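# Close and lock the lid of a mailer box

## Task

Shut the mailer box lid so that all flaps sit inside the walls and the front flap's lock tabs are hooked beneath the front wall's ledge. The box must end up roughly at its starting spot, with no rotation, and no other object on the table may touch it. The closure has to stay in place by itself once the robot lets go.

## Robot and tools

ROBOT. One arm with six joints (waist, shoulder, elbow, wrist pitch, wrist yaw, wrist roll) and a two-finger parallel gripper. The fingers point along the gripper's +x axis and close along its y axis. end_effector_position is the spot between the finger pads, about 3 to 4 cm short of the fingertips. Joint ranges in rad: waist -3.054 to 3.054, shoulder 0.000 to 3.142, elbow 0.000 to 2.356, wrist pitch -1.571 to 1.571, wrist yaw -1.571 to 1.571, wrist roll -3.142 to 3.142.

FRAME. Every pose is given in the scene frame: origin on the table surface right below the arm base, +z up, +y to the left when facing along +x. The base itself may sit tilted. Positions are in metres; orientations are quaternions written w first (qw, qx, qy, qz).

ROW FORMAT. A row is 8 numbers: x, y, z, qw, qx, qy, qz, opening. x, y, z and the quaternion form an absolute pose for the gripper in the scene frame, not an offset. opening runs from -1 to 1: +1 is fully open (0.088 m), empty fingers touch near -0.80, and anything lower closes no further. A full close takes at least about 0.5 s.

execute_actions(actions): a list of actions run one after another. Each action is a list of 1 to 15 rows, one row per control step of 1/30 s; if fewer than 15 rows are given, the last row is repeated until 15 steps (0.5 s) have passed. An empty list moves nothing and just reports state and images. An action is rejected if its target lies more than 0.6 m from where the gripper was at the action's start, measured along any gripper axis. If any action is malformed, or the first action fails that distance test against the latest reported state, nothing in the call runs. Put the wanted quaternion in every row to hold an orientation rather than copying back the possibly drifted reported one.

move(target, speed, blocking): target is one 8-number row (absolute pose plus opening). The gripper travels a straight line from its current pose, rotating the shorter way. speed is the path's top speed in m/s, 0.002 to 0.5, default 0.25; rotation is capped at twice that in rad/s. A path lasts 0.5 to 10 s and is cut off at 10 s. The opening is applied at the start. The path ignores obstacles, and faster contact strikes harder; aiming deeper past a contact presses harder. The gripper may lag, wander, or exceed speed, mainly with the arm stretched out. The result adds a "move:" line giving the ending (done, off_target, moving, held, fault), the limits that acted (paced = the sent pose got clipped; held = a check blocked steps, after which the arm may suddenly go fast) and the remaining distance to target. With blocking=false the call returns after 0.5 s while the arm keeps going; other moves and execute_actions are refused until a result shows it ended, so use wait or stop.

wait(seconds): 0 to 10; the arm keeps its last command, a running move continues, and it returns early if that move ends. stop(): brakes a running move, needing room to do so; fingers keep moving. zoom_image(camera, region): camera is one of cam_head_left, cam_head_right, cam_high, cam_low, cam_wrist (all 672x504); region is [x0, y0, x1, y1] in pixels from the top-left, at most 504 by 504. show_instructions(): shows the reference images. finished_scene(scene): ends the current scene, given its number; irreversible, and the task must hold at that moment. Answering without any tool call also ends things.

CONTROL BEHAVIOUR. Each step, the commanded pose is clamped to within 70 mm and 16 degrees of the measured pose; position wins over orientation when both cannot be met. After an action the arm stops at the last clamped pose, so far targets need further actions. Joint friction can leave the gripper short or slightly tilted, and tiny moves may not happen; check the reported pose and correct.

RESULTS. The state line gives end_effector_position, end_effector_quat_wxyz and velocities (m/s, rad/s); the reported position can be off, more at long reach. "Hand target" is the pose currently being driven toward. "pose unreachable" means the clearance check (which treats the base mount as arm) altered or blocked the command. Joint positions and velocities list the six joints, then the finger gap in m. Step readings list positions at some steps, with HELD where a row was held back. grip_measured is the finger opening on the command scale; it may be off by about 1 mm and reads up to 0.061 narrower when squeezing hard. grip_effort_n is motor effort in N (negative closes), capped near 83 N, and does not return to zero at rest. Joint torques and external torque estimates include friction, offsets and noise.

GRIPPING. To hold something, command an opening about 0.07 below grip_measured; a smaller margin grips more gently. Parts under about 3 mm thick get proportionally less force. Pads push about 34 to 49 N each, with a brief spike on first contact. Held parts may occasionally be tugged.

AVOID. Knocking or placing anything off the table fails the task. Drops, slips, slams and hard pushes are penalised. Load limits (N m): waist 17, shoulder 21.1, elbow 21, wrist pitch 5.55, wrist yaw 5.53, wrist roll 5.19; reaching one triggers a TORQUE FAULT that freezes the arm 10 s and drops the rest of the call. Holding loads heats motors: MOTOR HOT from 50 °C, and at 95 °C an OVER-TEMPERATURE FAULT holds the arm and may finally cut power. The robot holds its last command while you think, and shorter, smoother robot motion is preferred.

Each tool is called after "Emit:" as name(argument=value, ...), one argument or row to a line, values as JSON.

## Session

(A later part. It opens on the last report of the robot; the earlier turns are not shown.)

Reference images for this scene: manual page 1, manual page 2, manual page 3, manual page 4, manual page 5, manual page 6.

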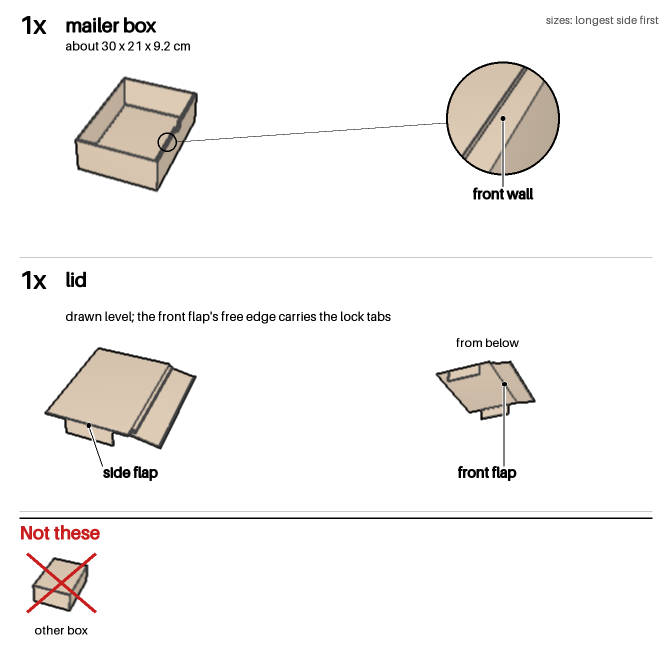

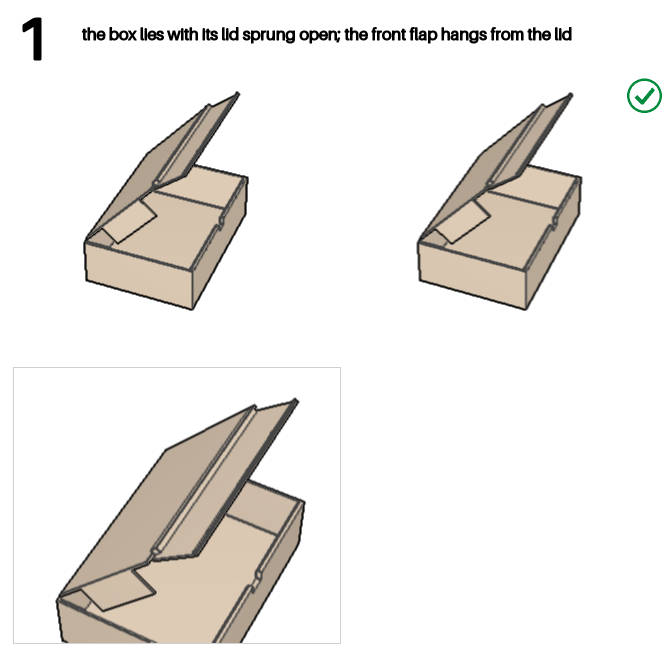

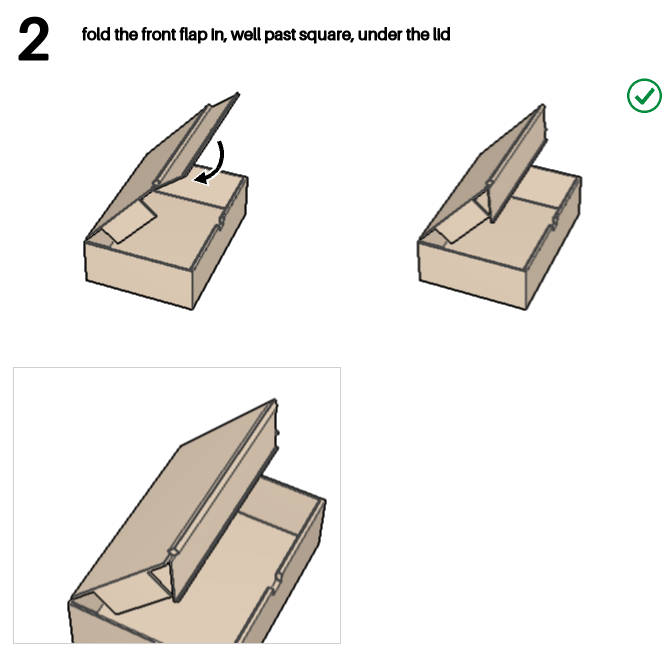

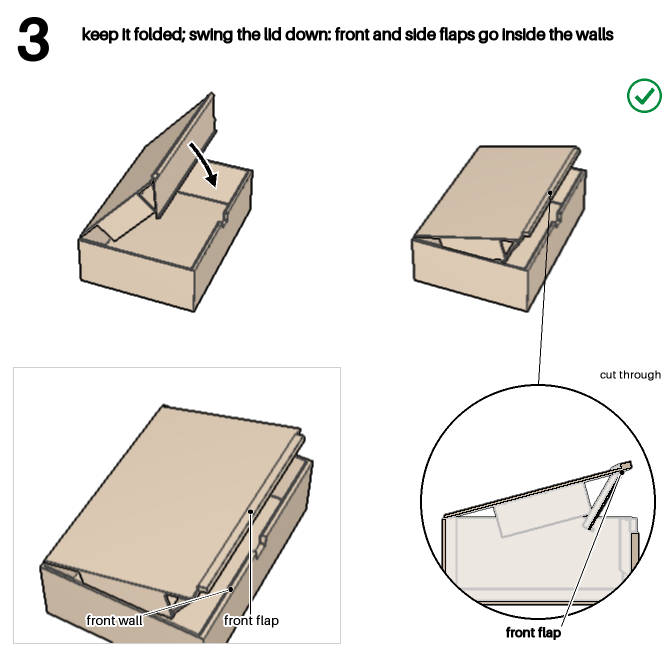

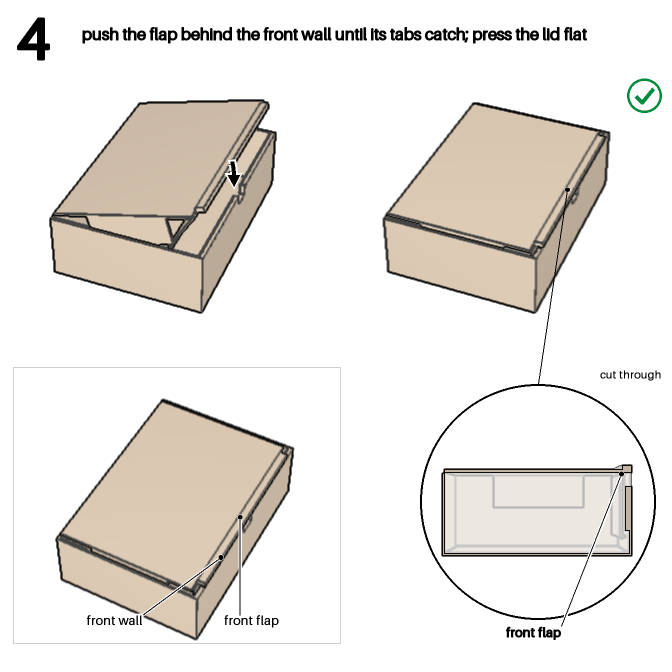

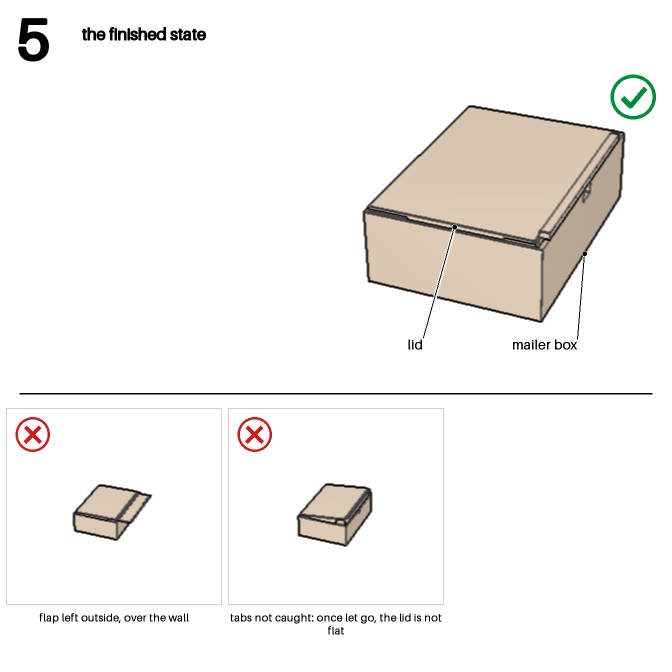

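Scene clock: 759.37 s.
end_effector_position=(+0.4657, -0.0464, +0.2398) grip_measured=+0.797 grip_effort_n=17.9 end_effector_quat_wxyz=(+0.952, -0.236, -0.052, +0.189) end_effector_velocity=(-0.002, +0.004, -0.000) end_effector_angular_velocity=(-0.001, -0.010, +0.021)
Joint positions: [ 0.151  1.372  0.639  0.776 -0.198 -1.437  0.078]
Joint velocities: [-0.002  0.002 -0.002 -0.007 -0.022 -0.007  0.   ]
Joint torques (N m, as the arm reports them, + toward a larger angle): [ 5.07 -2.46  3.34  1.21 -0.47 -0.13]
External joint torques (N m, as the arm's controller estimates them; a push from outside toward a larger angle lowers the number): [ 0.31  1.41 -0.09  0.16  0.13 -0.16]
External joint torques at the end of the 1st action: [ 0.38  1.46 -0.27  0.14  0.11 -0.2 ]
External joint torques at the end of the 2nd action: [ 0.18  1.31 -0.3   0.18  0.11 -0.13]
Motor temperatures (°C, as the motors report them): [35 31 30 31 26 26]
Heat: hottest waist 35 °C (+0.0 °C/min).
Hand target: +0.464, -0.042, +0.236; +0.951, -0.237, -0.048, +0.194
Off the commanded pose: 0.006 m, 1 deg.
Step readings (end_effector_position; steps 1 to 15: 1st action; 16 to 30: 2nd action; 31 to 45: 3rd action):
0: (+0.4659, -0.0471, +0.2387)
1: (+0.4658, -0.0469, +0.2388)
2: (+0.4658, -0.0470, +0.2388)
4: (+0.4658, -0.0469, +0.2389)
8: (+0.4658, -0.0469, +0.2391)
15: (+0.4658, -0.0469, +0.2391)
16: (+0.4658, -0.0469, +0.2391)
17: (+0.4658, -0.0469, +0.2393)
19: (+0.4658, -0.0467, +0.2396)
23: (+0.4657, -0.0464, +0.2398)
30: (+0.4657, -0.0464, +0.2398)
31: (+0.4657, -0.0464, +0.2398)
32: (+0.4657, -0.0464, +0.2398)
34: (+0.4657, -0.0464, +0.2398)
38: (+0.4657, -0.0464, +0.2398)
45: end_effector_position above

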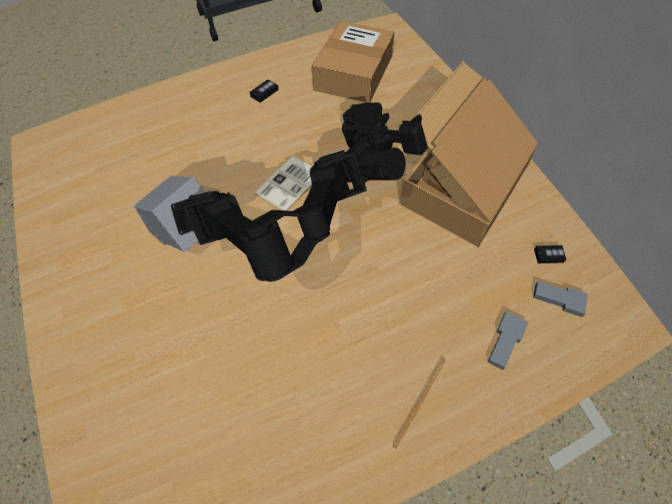

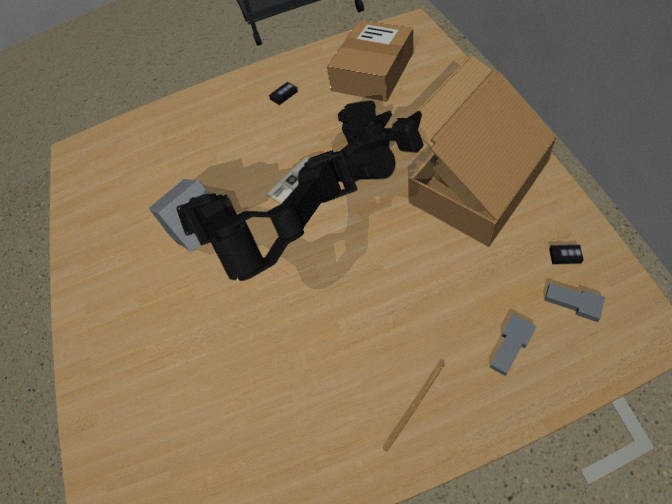

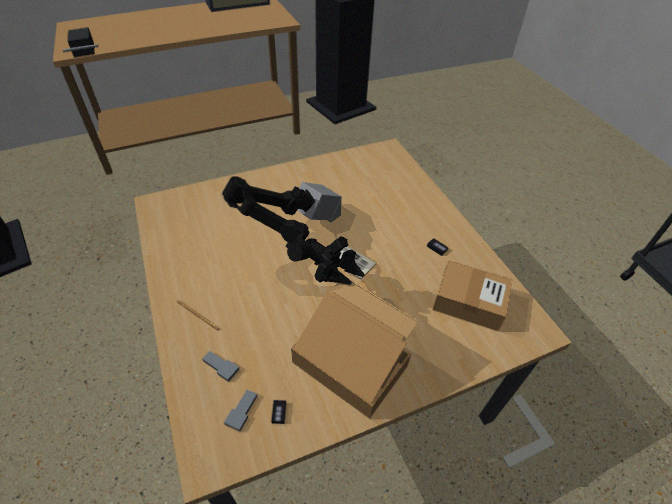

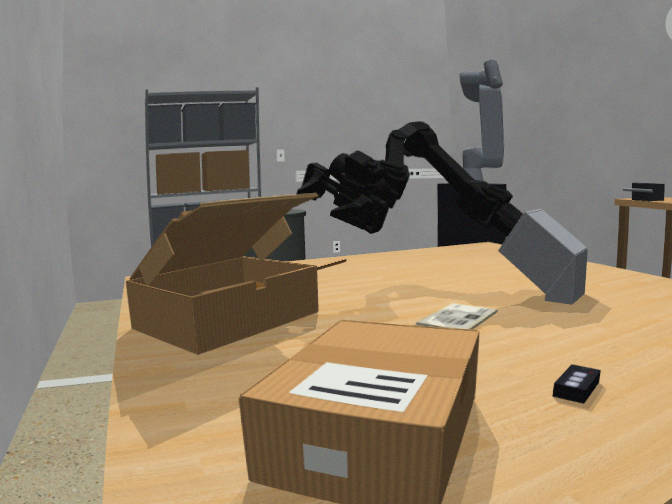

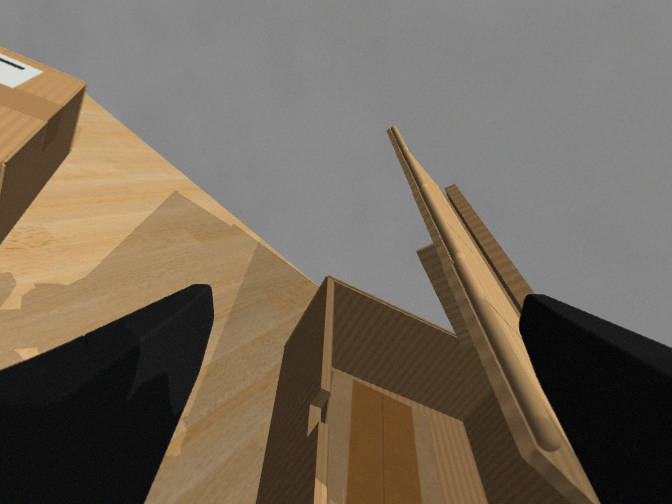

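Emit:
move(
  target=[0.495,-0.115,0.272,0.869,-0.453,-0.092,0.177,0.8],
  speed=0.1,
)

Emit:
move(
  target=[0.495,-0.115,0.272,0.869,-0.453,-0.092,0.177,-1],
)

Emit:
move(
  target=[0.455,-0.05,0.275,0.869,-0.453,-0.092,0.177,-1],
  speed=0.05,
)

Emit:
move(
  target=[0.455,-0.05,0.27,0.869,-0.453,-0.092,0.177,1],
)

Scene clock: 783.80 s.
end_effector_position=(+0.4944, -0.1106, +0.2701) grip_measured=+0.798 grip_effort_n=17.4 end_effector_quat_wxyz=(+0.870, -0.450, -0.091, +0.181) end_effector_velocity=(-0.002, +0.003, +0.000) end_effector_angular_velocity=(-0.014, -0.013, +0.025)
Joint positions: [ 0.093  1.273  0.899  0.396 -0.252 -1.905  0.078]
Joint velocities: [-0.002 -0.002  0.002 -0.022 -0.022 -0.022 -0.   ]
Joint torques (N m, as the arm reports them, + toward a larger angle): [ 4.55 -4.42  5.65  0.87 -0.82 -0.11]
External joint torques (N m, as the arm's controller estimates them; a push from outside toward a larger angle lowers the number): [-0.03  0.04  1.5  -0.19 -0.21 -0.16]
Motor temperatures (°C, as the motors report them): [35 31 30 31 26 26]
Heat: hottest waist 35 °C (+0.0 °C/min).
Hand target: +0.495, -0.115, +0.272; +0.869, -0.453, -0.092, +0.177
Off the commanded pose: 0.005 m, 1 deg.
move: done

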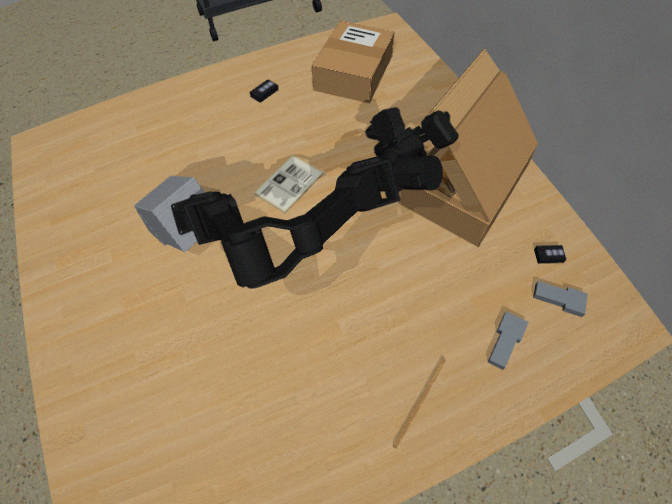

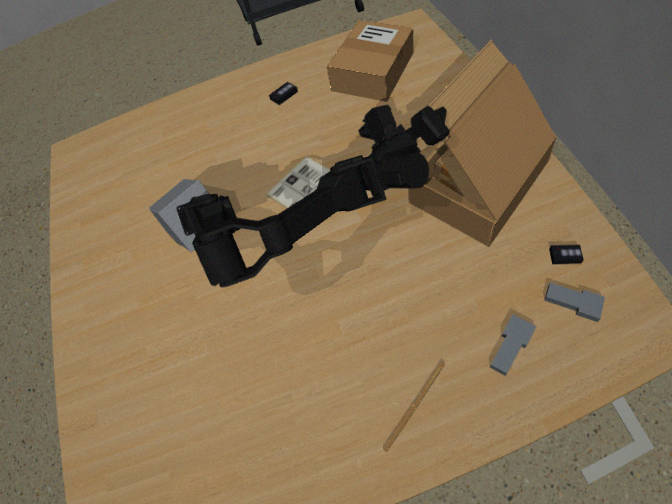

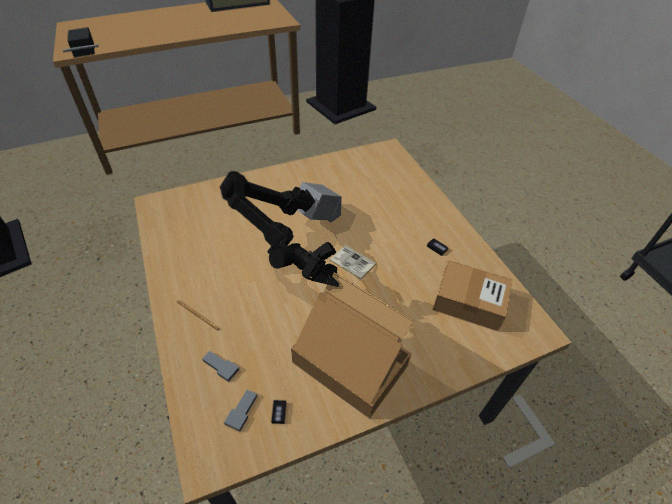

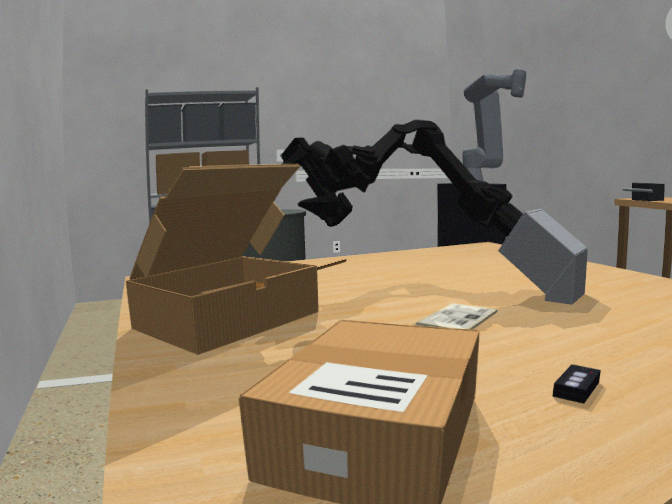

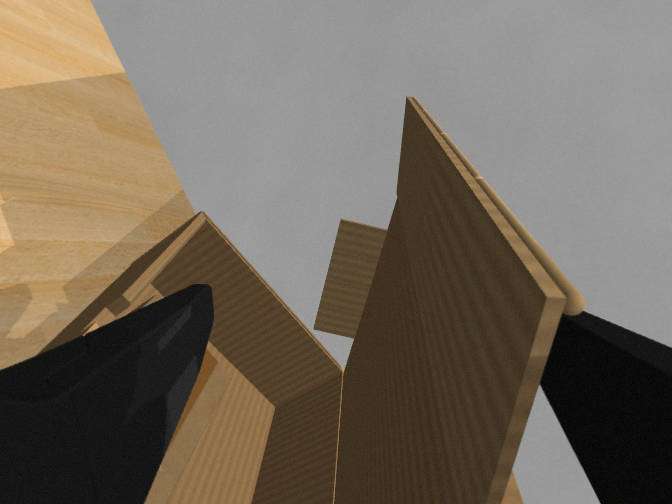

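Scene clock: 784.57 s.
end_effector_position=(+0.4946, -0.1112, +0.2713) grip_measured=-0.793 grip_effort_n=-83.5 end_effector_quat_wxyz=(+0.870, -0.450, -0.093, +0.180) end_effector_velocity=(-0.001, -0.000, -0.003) end_effector_angular_velocity=(-0.010, +0.009, +0.000)
Joint positions: [ 0.092  1.272  0.901  0.396 -0.257 -1.907  0.   ]
Joint velocities: [-0.002 -0.002 -0.002 -0.007  0.007 -0.007 -0.   ]
Joint torques (N m, as the arm reports them, + toward a larger angle): [ 4.4  -4.25  5.56  0.77 -0.63 -0.05]
External joint torques (N m, as the arm's controller estimates them; a push from outside toward a larger angle lowers the number): [-0.17  0.19  1.44 -0.28 -0.02 -0.1 ]
Motor temperatures (°C, as the motors report them): [35 31 30 31 26 26]
Heat: hottest waist 35 °C (+0.0 °C/min).
Hand target: +0.495, -0.115, +0.272; +0.869, -0.453, -0.092, +0.177
Off the commanded pose: 0.004 m, 1 deg.
move: done

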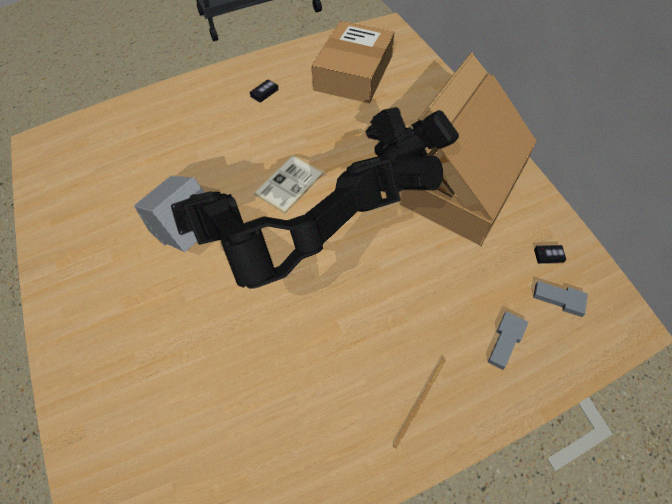

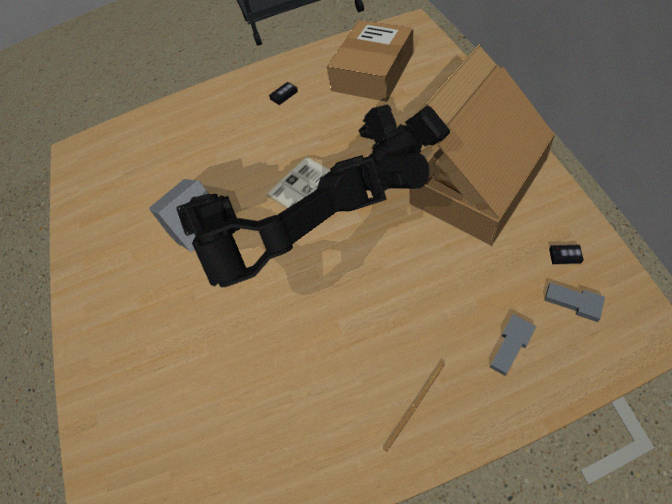

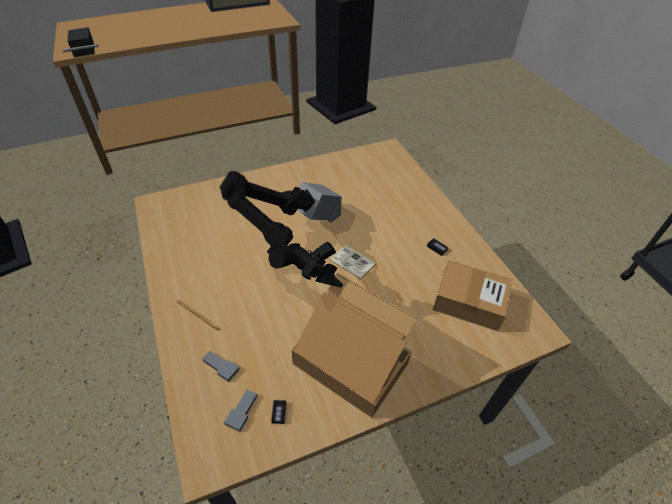

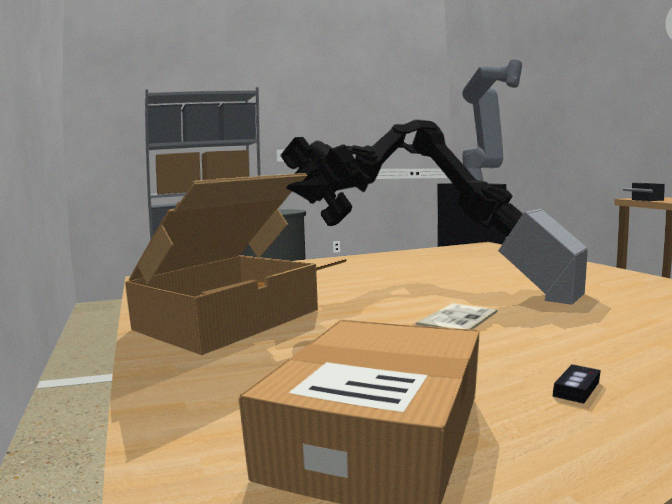

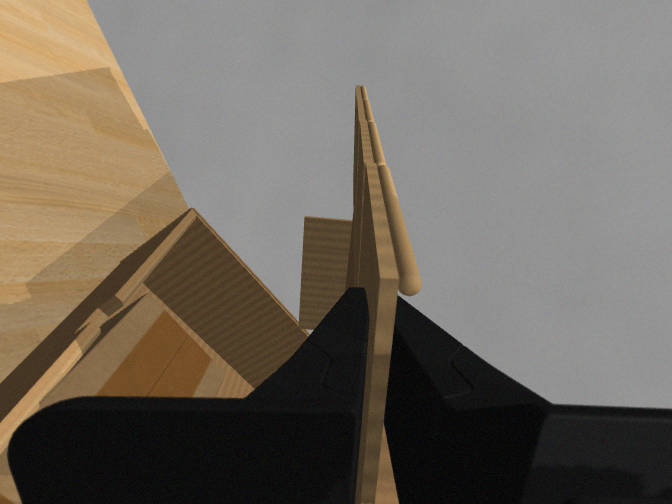

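Scene clock: 786.37 s.
end_effector_position=(+0.4576, -0.0538, +0.2779) grip_measured=-0.793 grip_effort_n=-83.5 end_effector_quat_wxyz=(+0.871, -0.451, -0.094, +0.172) end_effector_velocity=(-0.003, +0.003, -0.003) end_effector_angular_velocity=(-0.009, +0.005, +0.003)
Joint positions: [ 0.259  1.256  0.665  0.631 -0.09  -1.912  0.   ]
Joint velocities: [ 0.002 -0.002 -0.017  0.007  0.007 -0.007 -0.   ]
Joint torques (N m, as the arm reports them, + toward a larger angle): [ 4.62 -2.52  3.48  1.06 -0.41 -0.1 ]
External joint torques (N m, as the arm's controller estimates them; a push from outside toward a larger angle lowers the number): [ 0.3   0.68 -0.47  0.    0.18 -0.15]
Motor temperatures (°C, as the motors report them): [35 31 30 31 26 26]
Heat: hottest waist 35 °C (+0.0 °C/min).
Hand target: +0.455, -0.050, +0.275; +0.869, -0.453, -0.092, +0.177
Off the commanded pose: 0.005 m, 1 deg.
move: done

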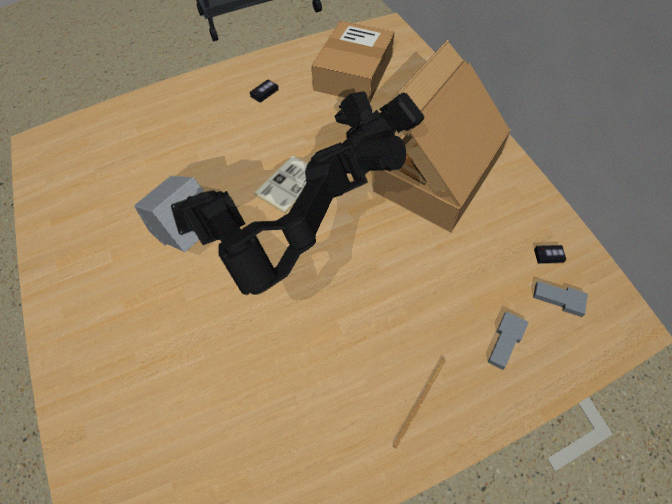

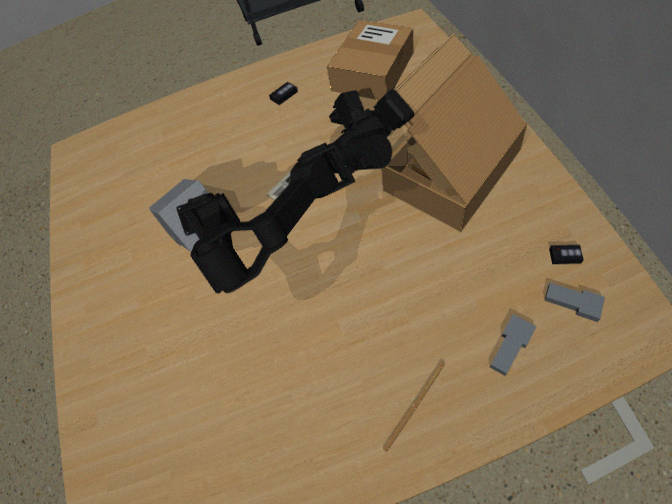

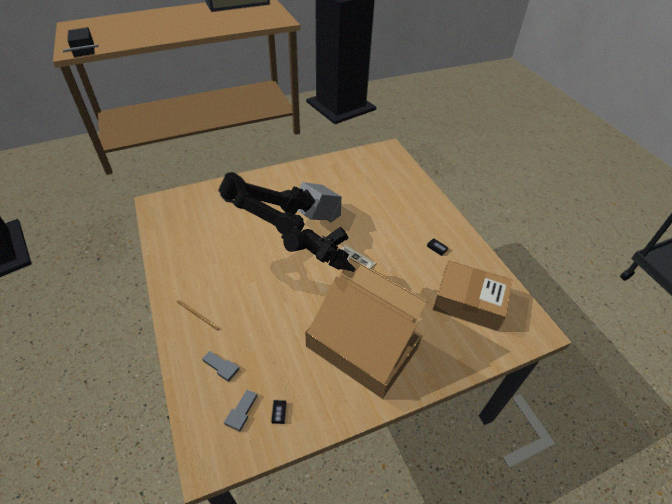

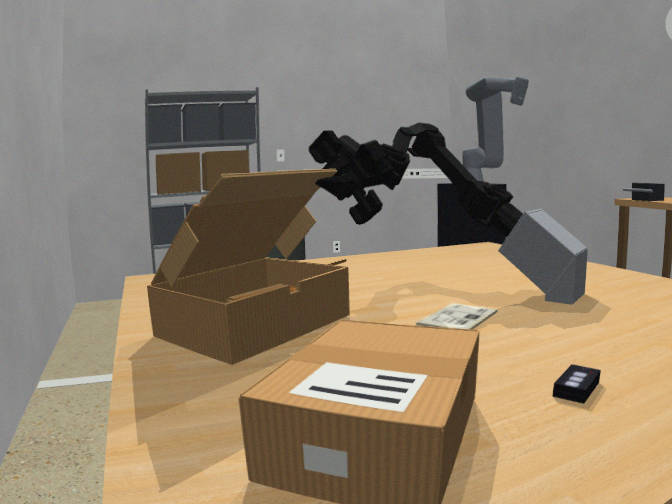

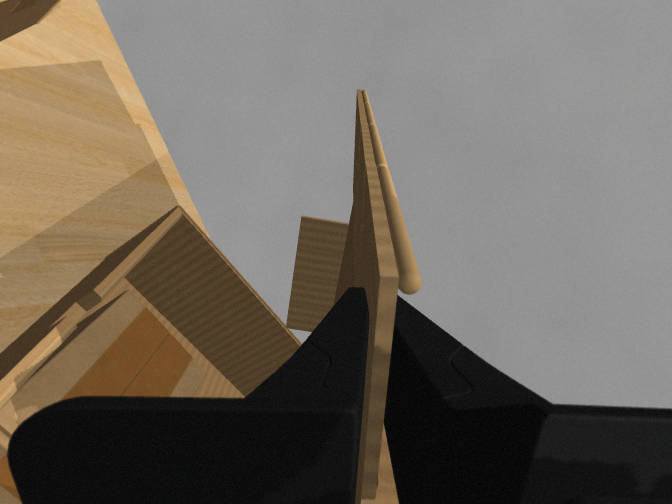

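Scene clock: 787.27 s.
end_effector_position=(+0.4565, -0.0542, +0.2743) grip_measured=+0.994 grip_effort_n=17.4 end_effector_quat_wxyz=(+0.871, -0.452, -0.092, +0.171) end_effector_velocity=(-0.001, +0.000, -0.000) end_effector_angular_velocity=(+0.009, -0.002, +0.001)
Joint positions: [ 0.25   1.256  0.654  0.645 -0.095 -1.912  0.088]
Joint velocities: [-0.002 -0.002 -0.007  0.007 -0.007  0.007  0.   ]
Joint torques (N m, as the arm reports them, + toward a larger angle): [ 4.24 -2.04  3.57  1.25 -0.82 -0.06]
External joint torques (N m, as the arm's controller estimates them; a push from outside toward a larger angle lowers the number): [-0.14  1.2  -0.33  0.18 -0.22 -0.12]
Motor temperatures (°C, as the motors report them): [35 31 30 31 26 26]
Heat: hottest waist 35 °C (+0.0 °C/min).
Hand target: +0.455, -0.050, +0.270; +0.869, -0.453, -0.092, +0.177
Off the commanded pose: 0.006 m, 1 deg.
move: done

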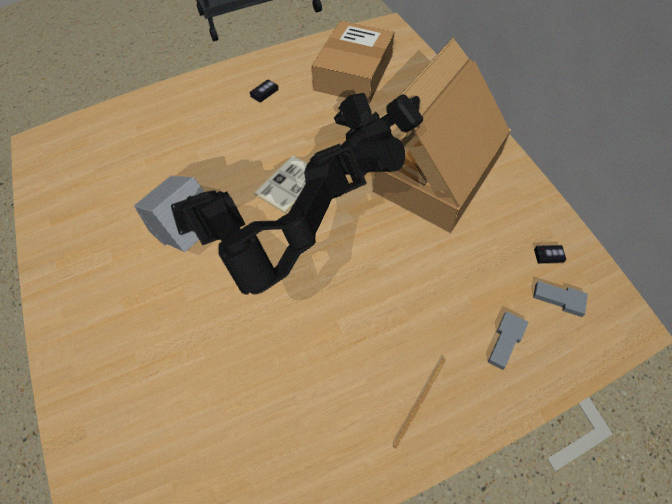

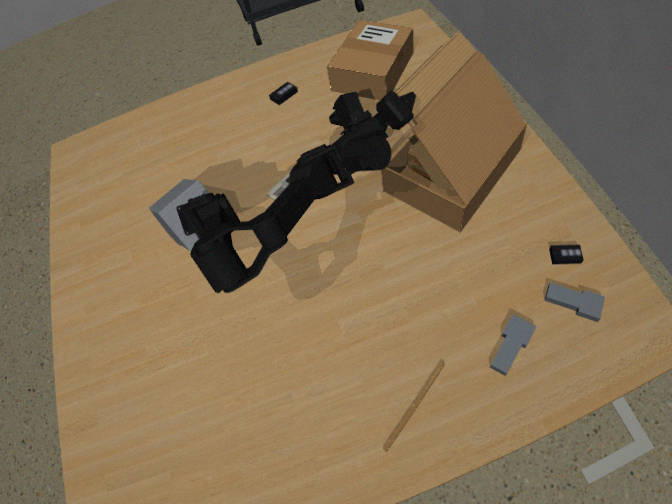

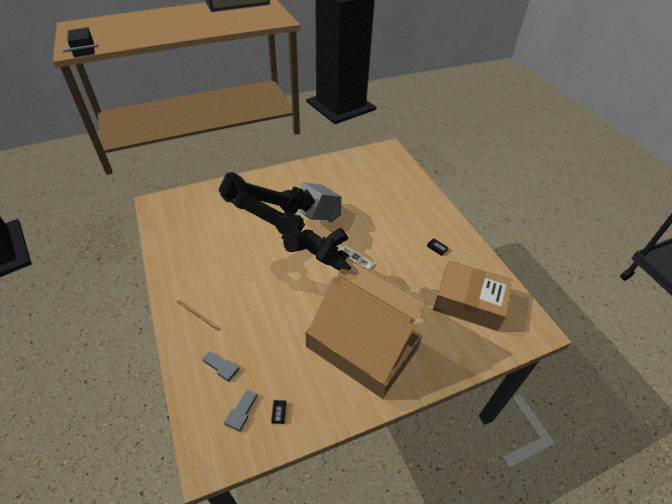

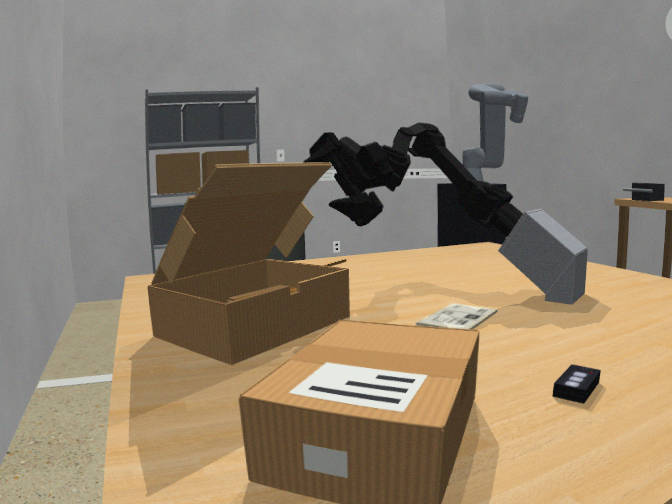

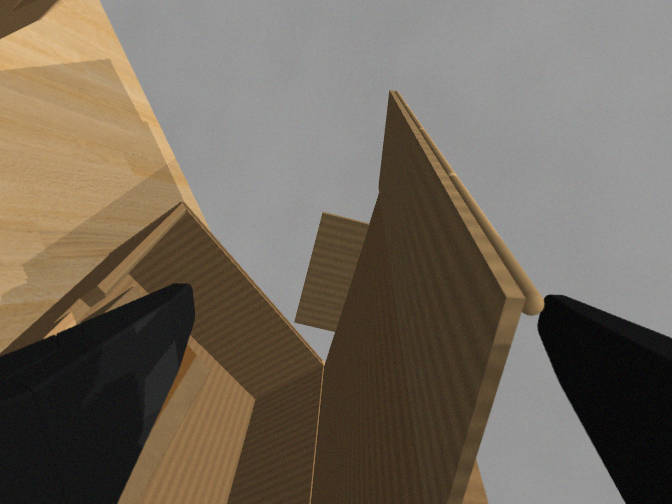

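Emit:
move(
  target=[0.468,-0.079,0.285,0.958,0.186,0.041,0.212,1],
  speed=0.3,
)

Emit:
zoom_image(
  camera="cam_low",
  region=[220,90,420,250],
)

Scene clock: 794.57 s.
end_effector_position=(+0.4671, -0.0749, +0.2832) grip_measured=+0.996 grip_effort_n=17.0 end_effector_quat_wxyz=(+0.958, +0.183, +0.044, +0.215) end_effector_velocity=(-0.002, +0.001, -0.003) end_effector_angular_velocity=(+0.018, +0.019, +0.014)
Joint positions: [ 0.213  1.219  0.774  0.439 -0.152 -0.58   0.088]
Joint velocities: [-0.007 -0.007 -0.002 -0.022 -0.007  0.022 -0.   ]
Joint torques (N m, as the arm reports them, + toward a larger angle): [ 4.15 -3.57  5.63  0.87 -0.79  0.16]
External joint torques (N m, as the arm's controller estimates them; a push from outside toward a larger angle lowers the number): [-0.13 -0.11  1.56 -0.18 -0.19  0.17]
Motor temperatures (°C, as the motors report them): [35 30 30 31 26 26]
Heat: hottest waist 35 °C (+1.0 °C/min).
Hand target: +0.468, -0.079, +0.285; +0.958, +0.186, +0.041, +0.212
Off the commanded pose: 0.005 m, 1 deg.
move: done

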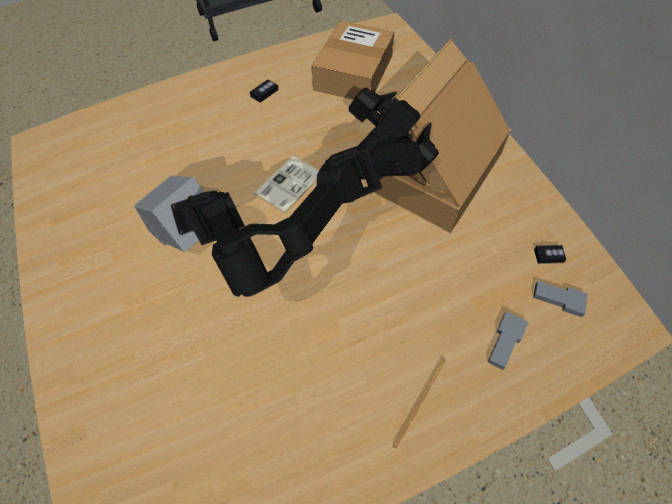

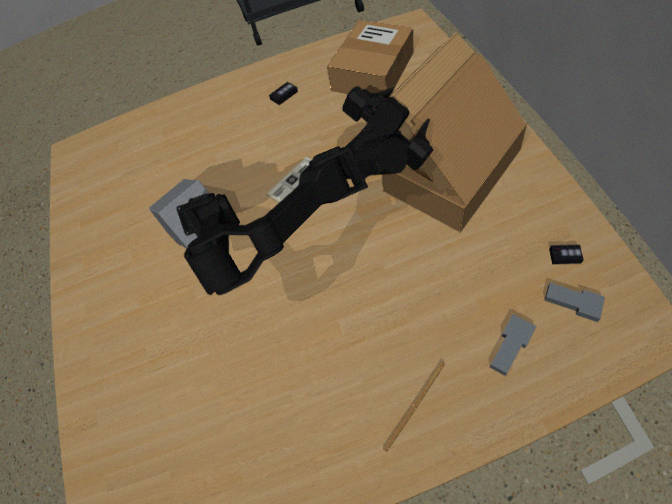

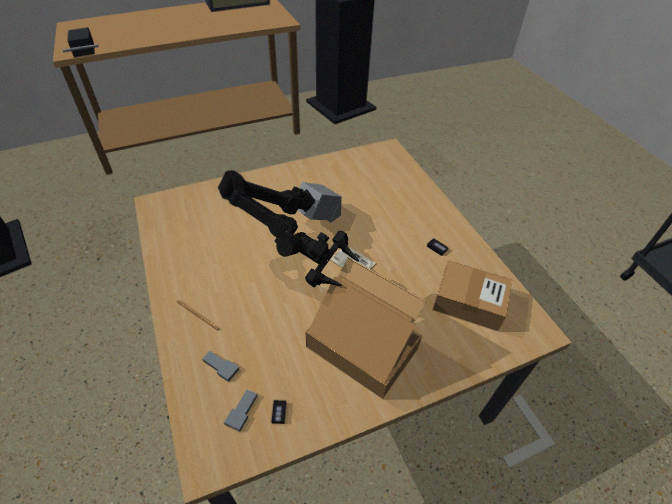

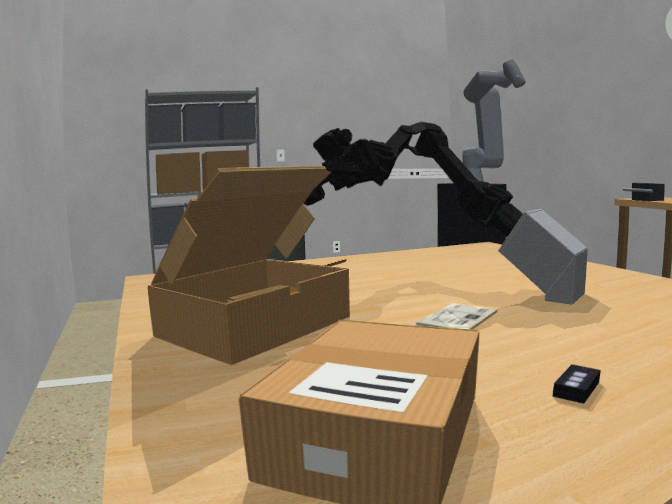

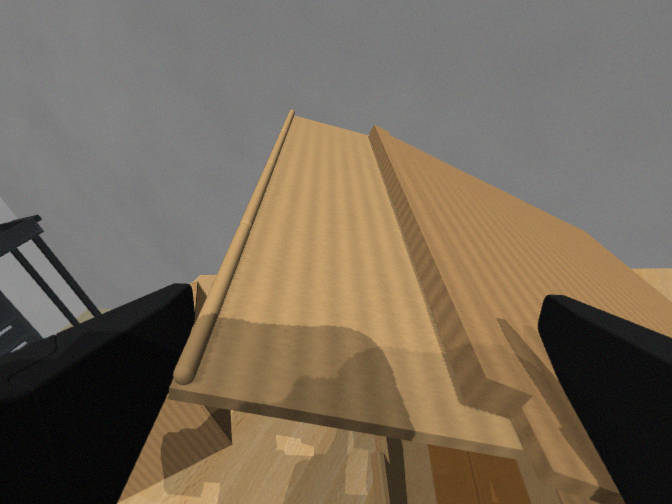

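Region (220, 90, 420, 250) of cam_low's 672x504 image, scaled by 2.520, with more detail than that image has; it fills the top 403 rows of this view, and the rest is white.

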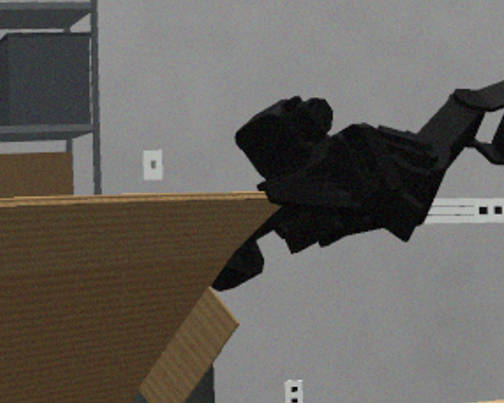

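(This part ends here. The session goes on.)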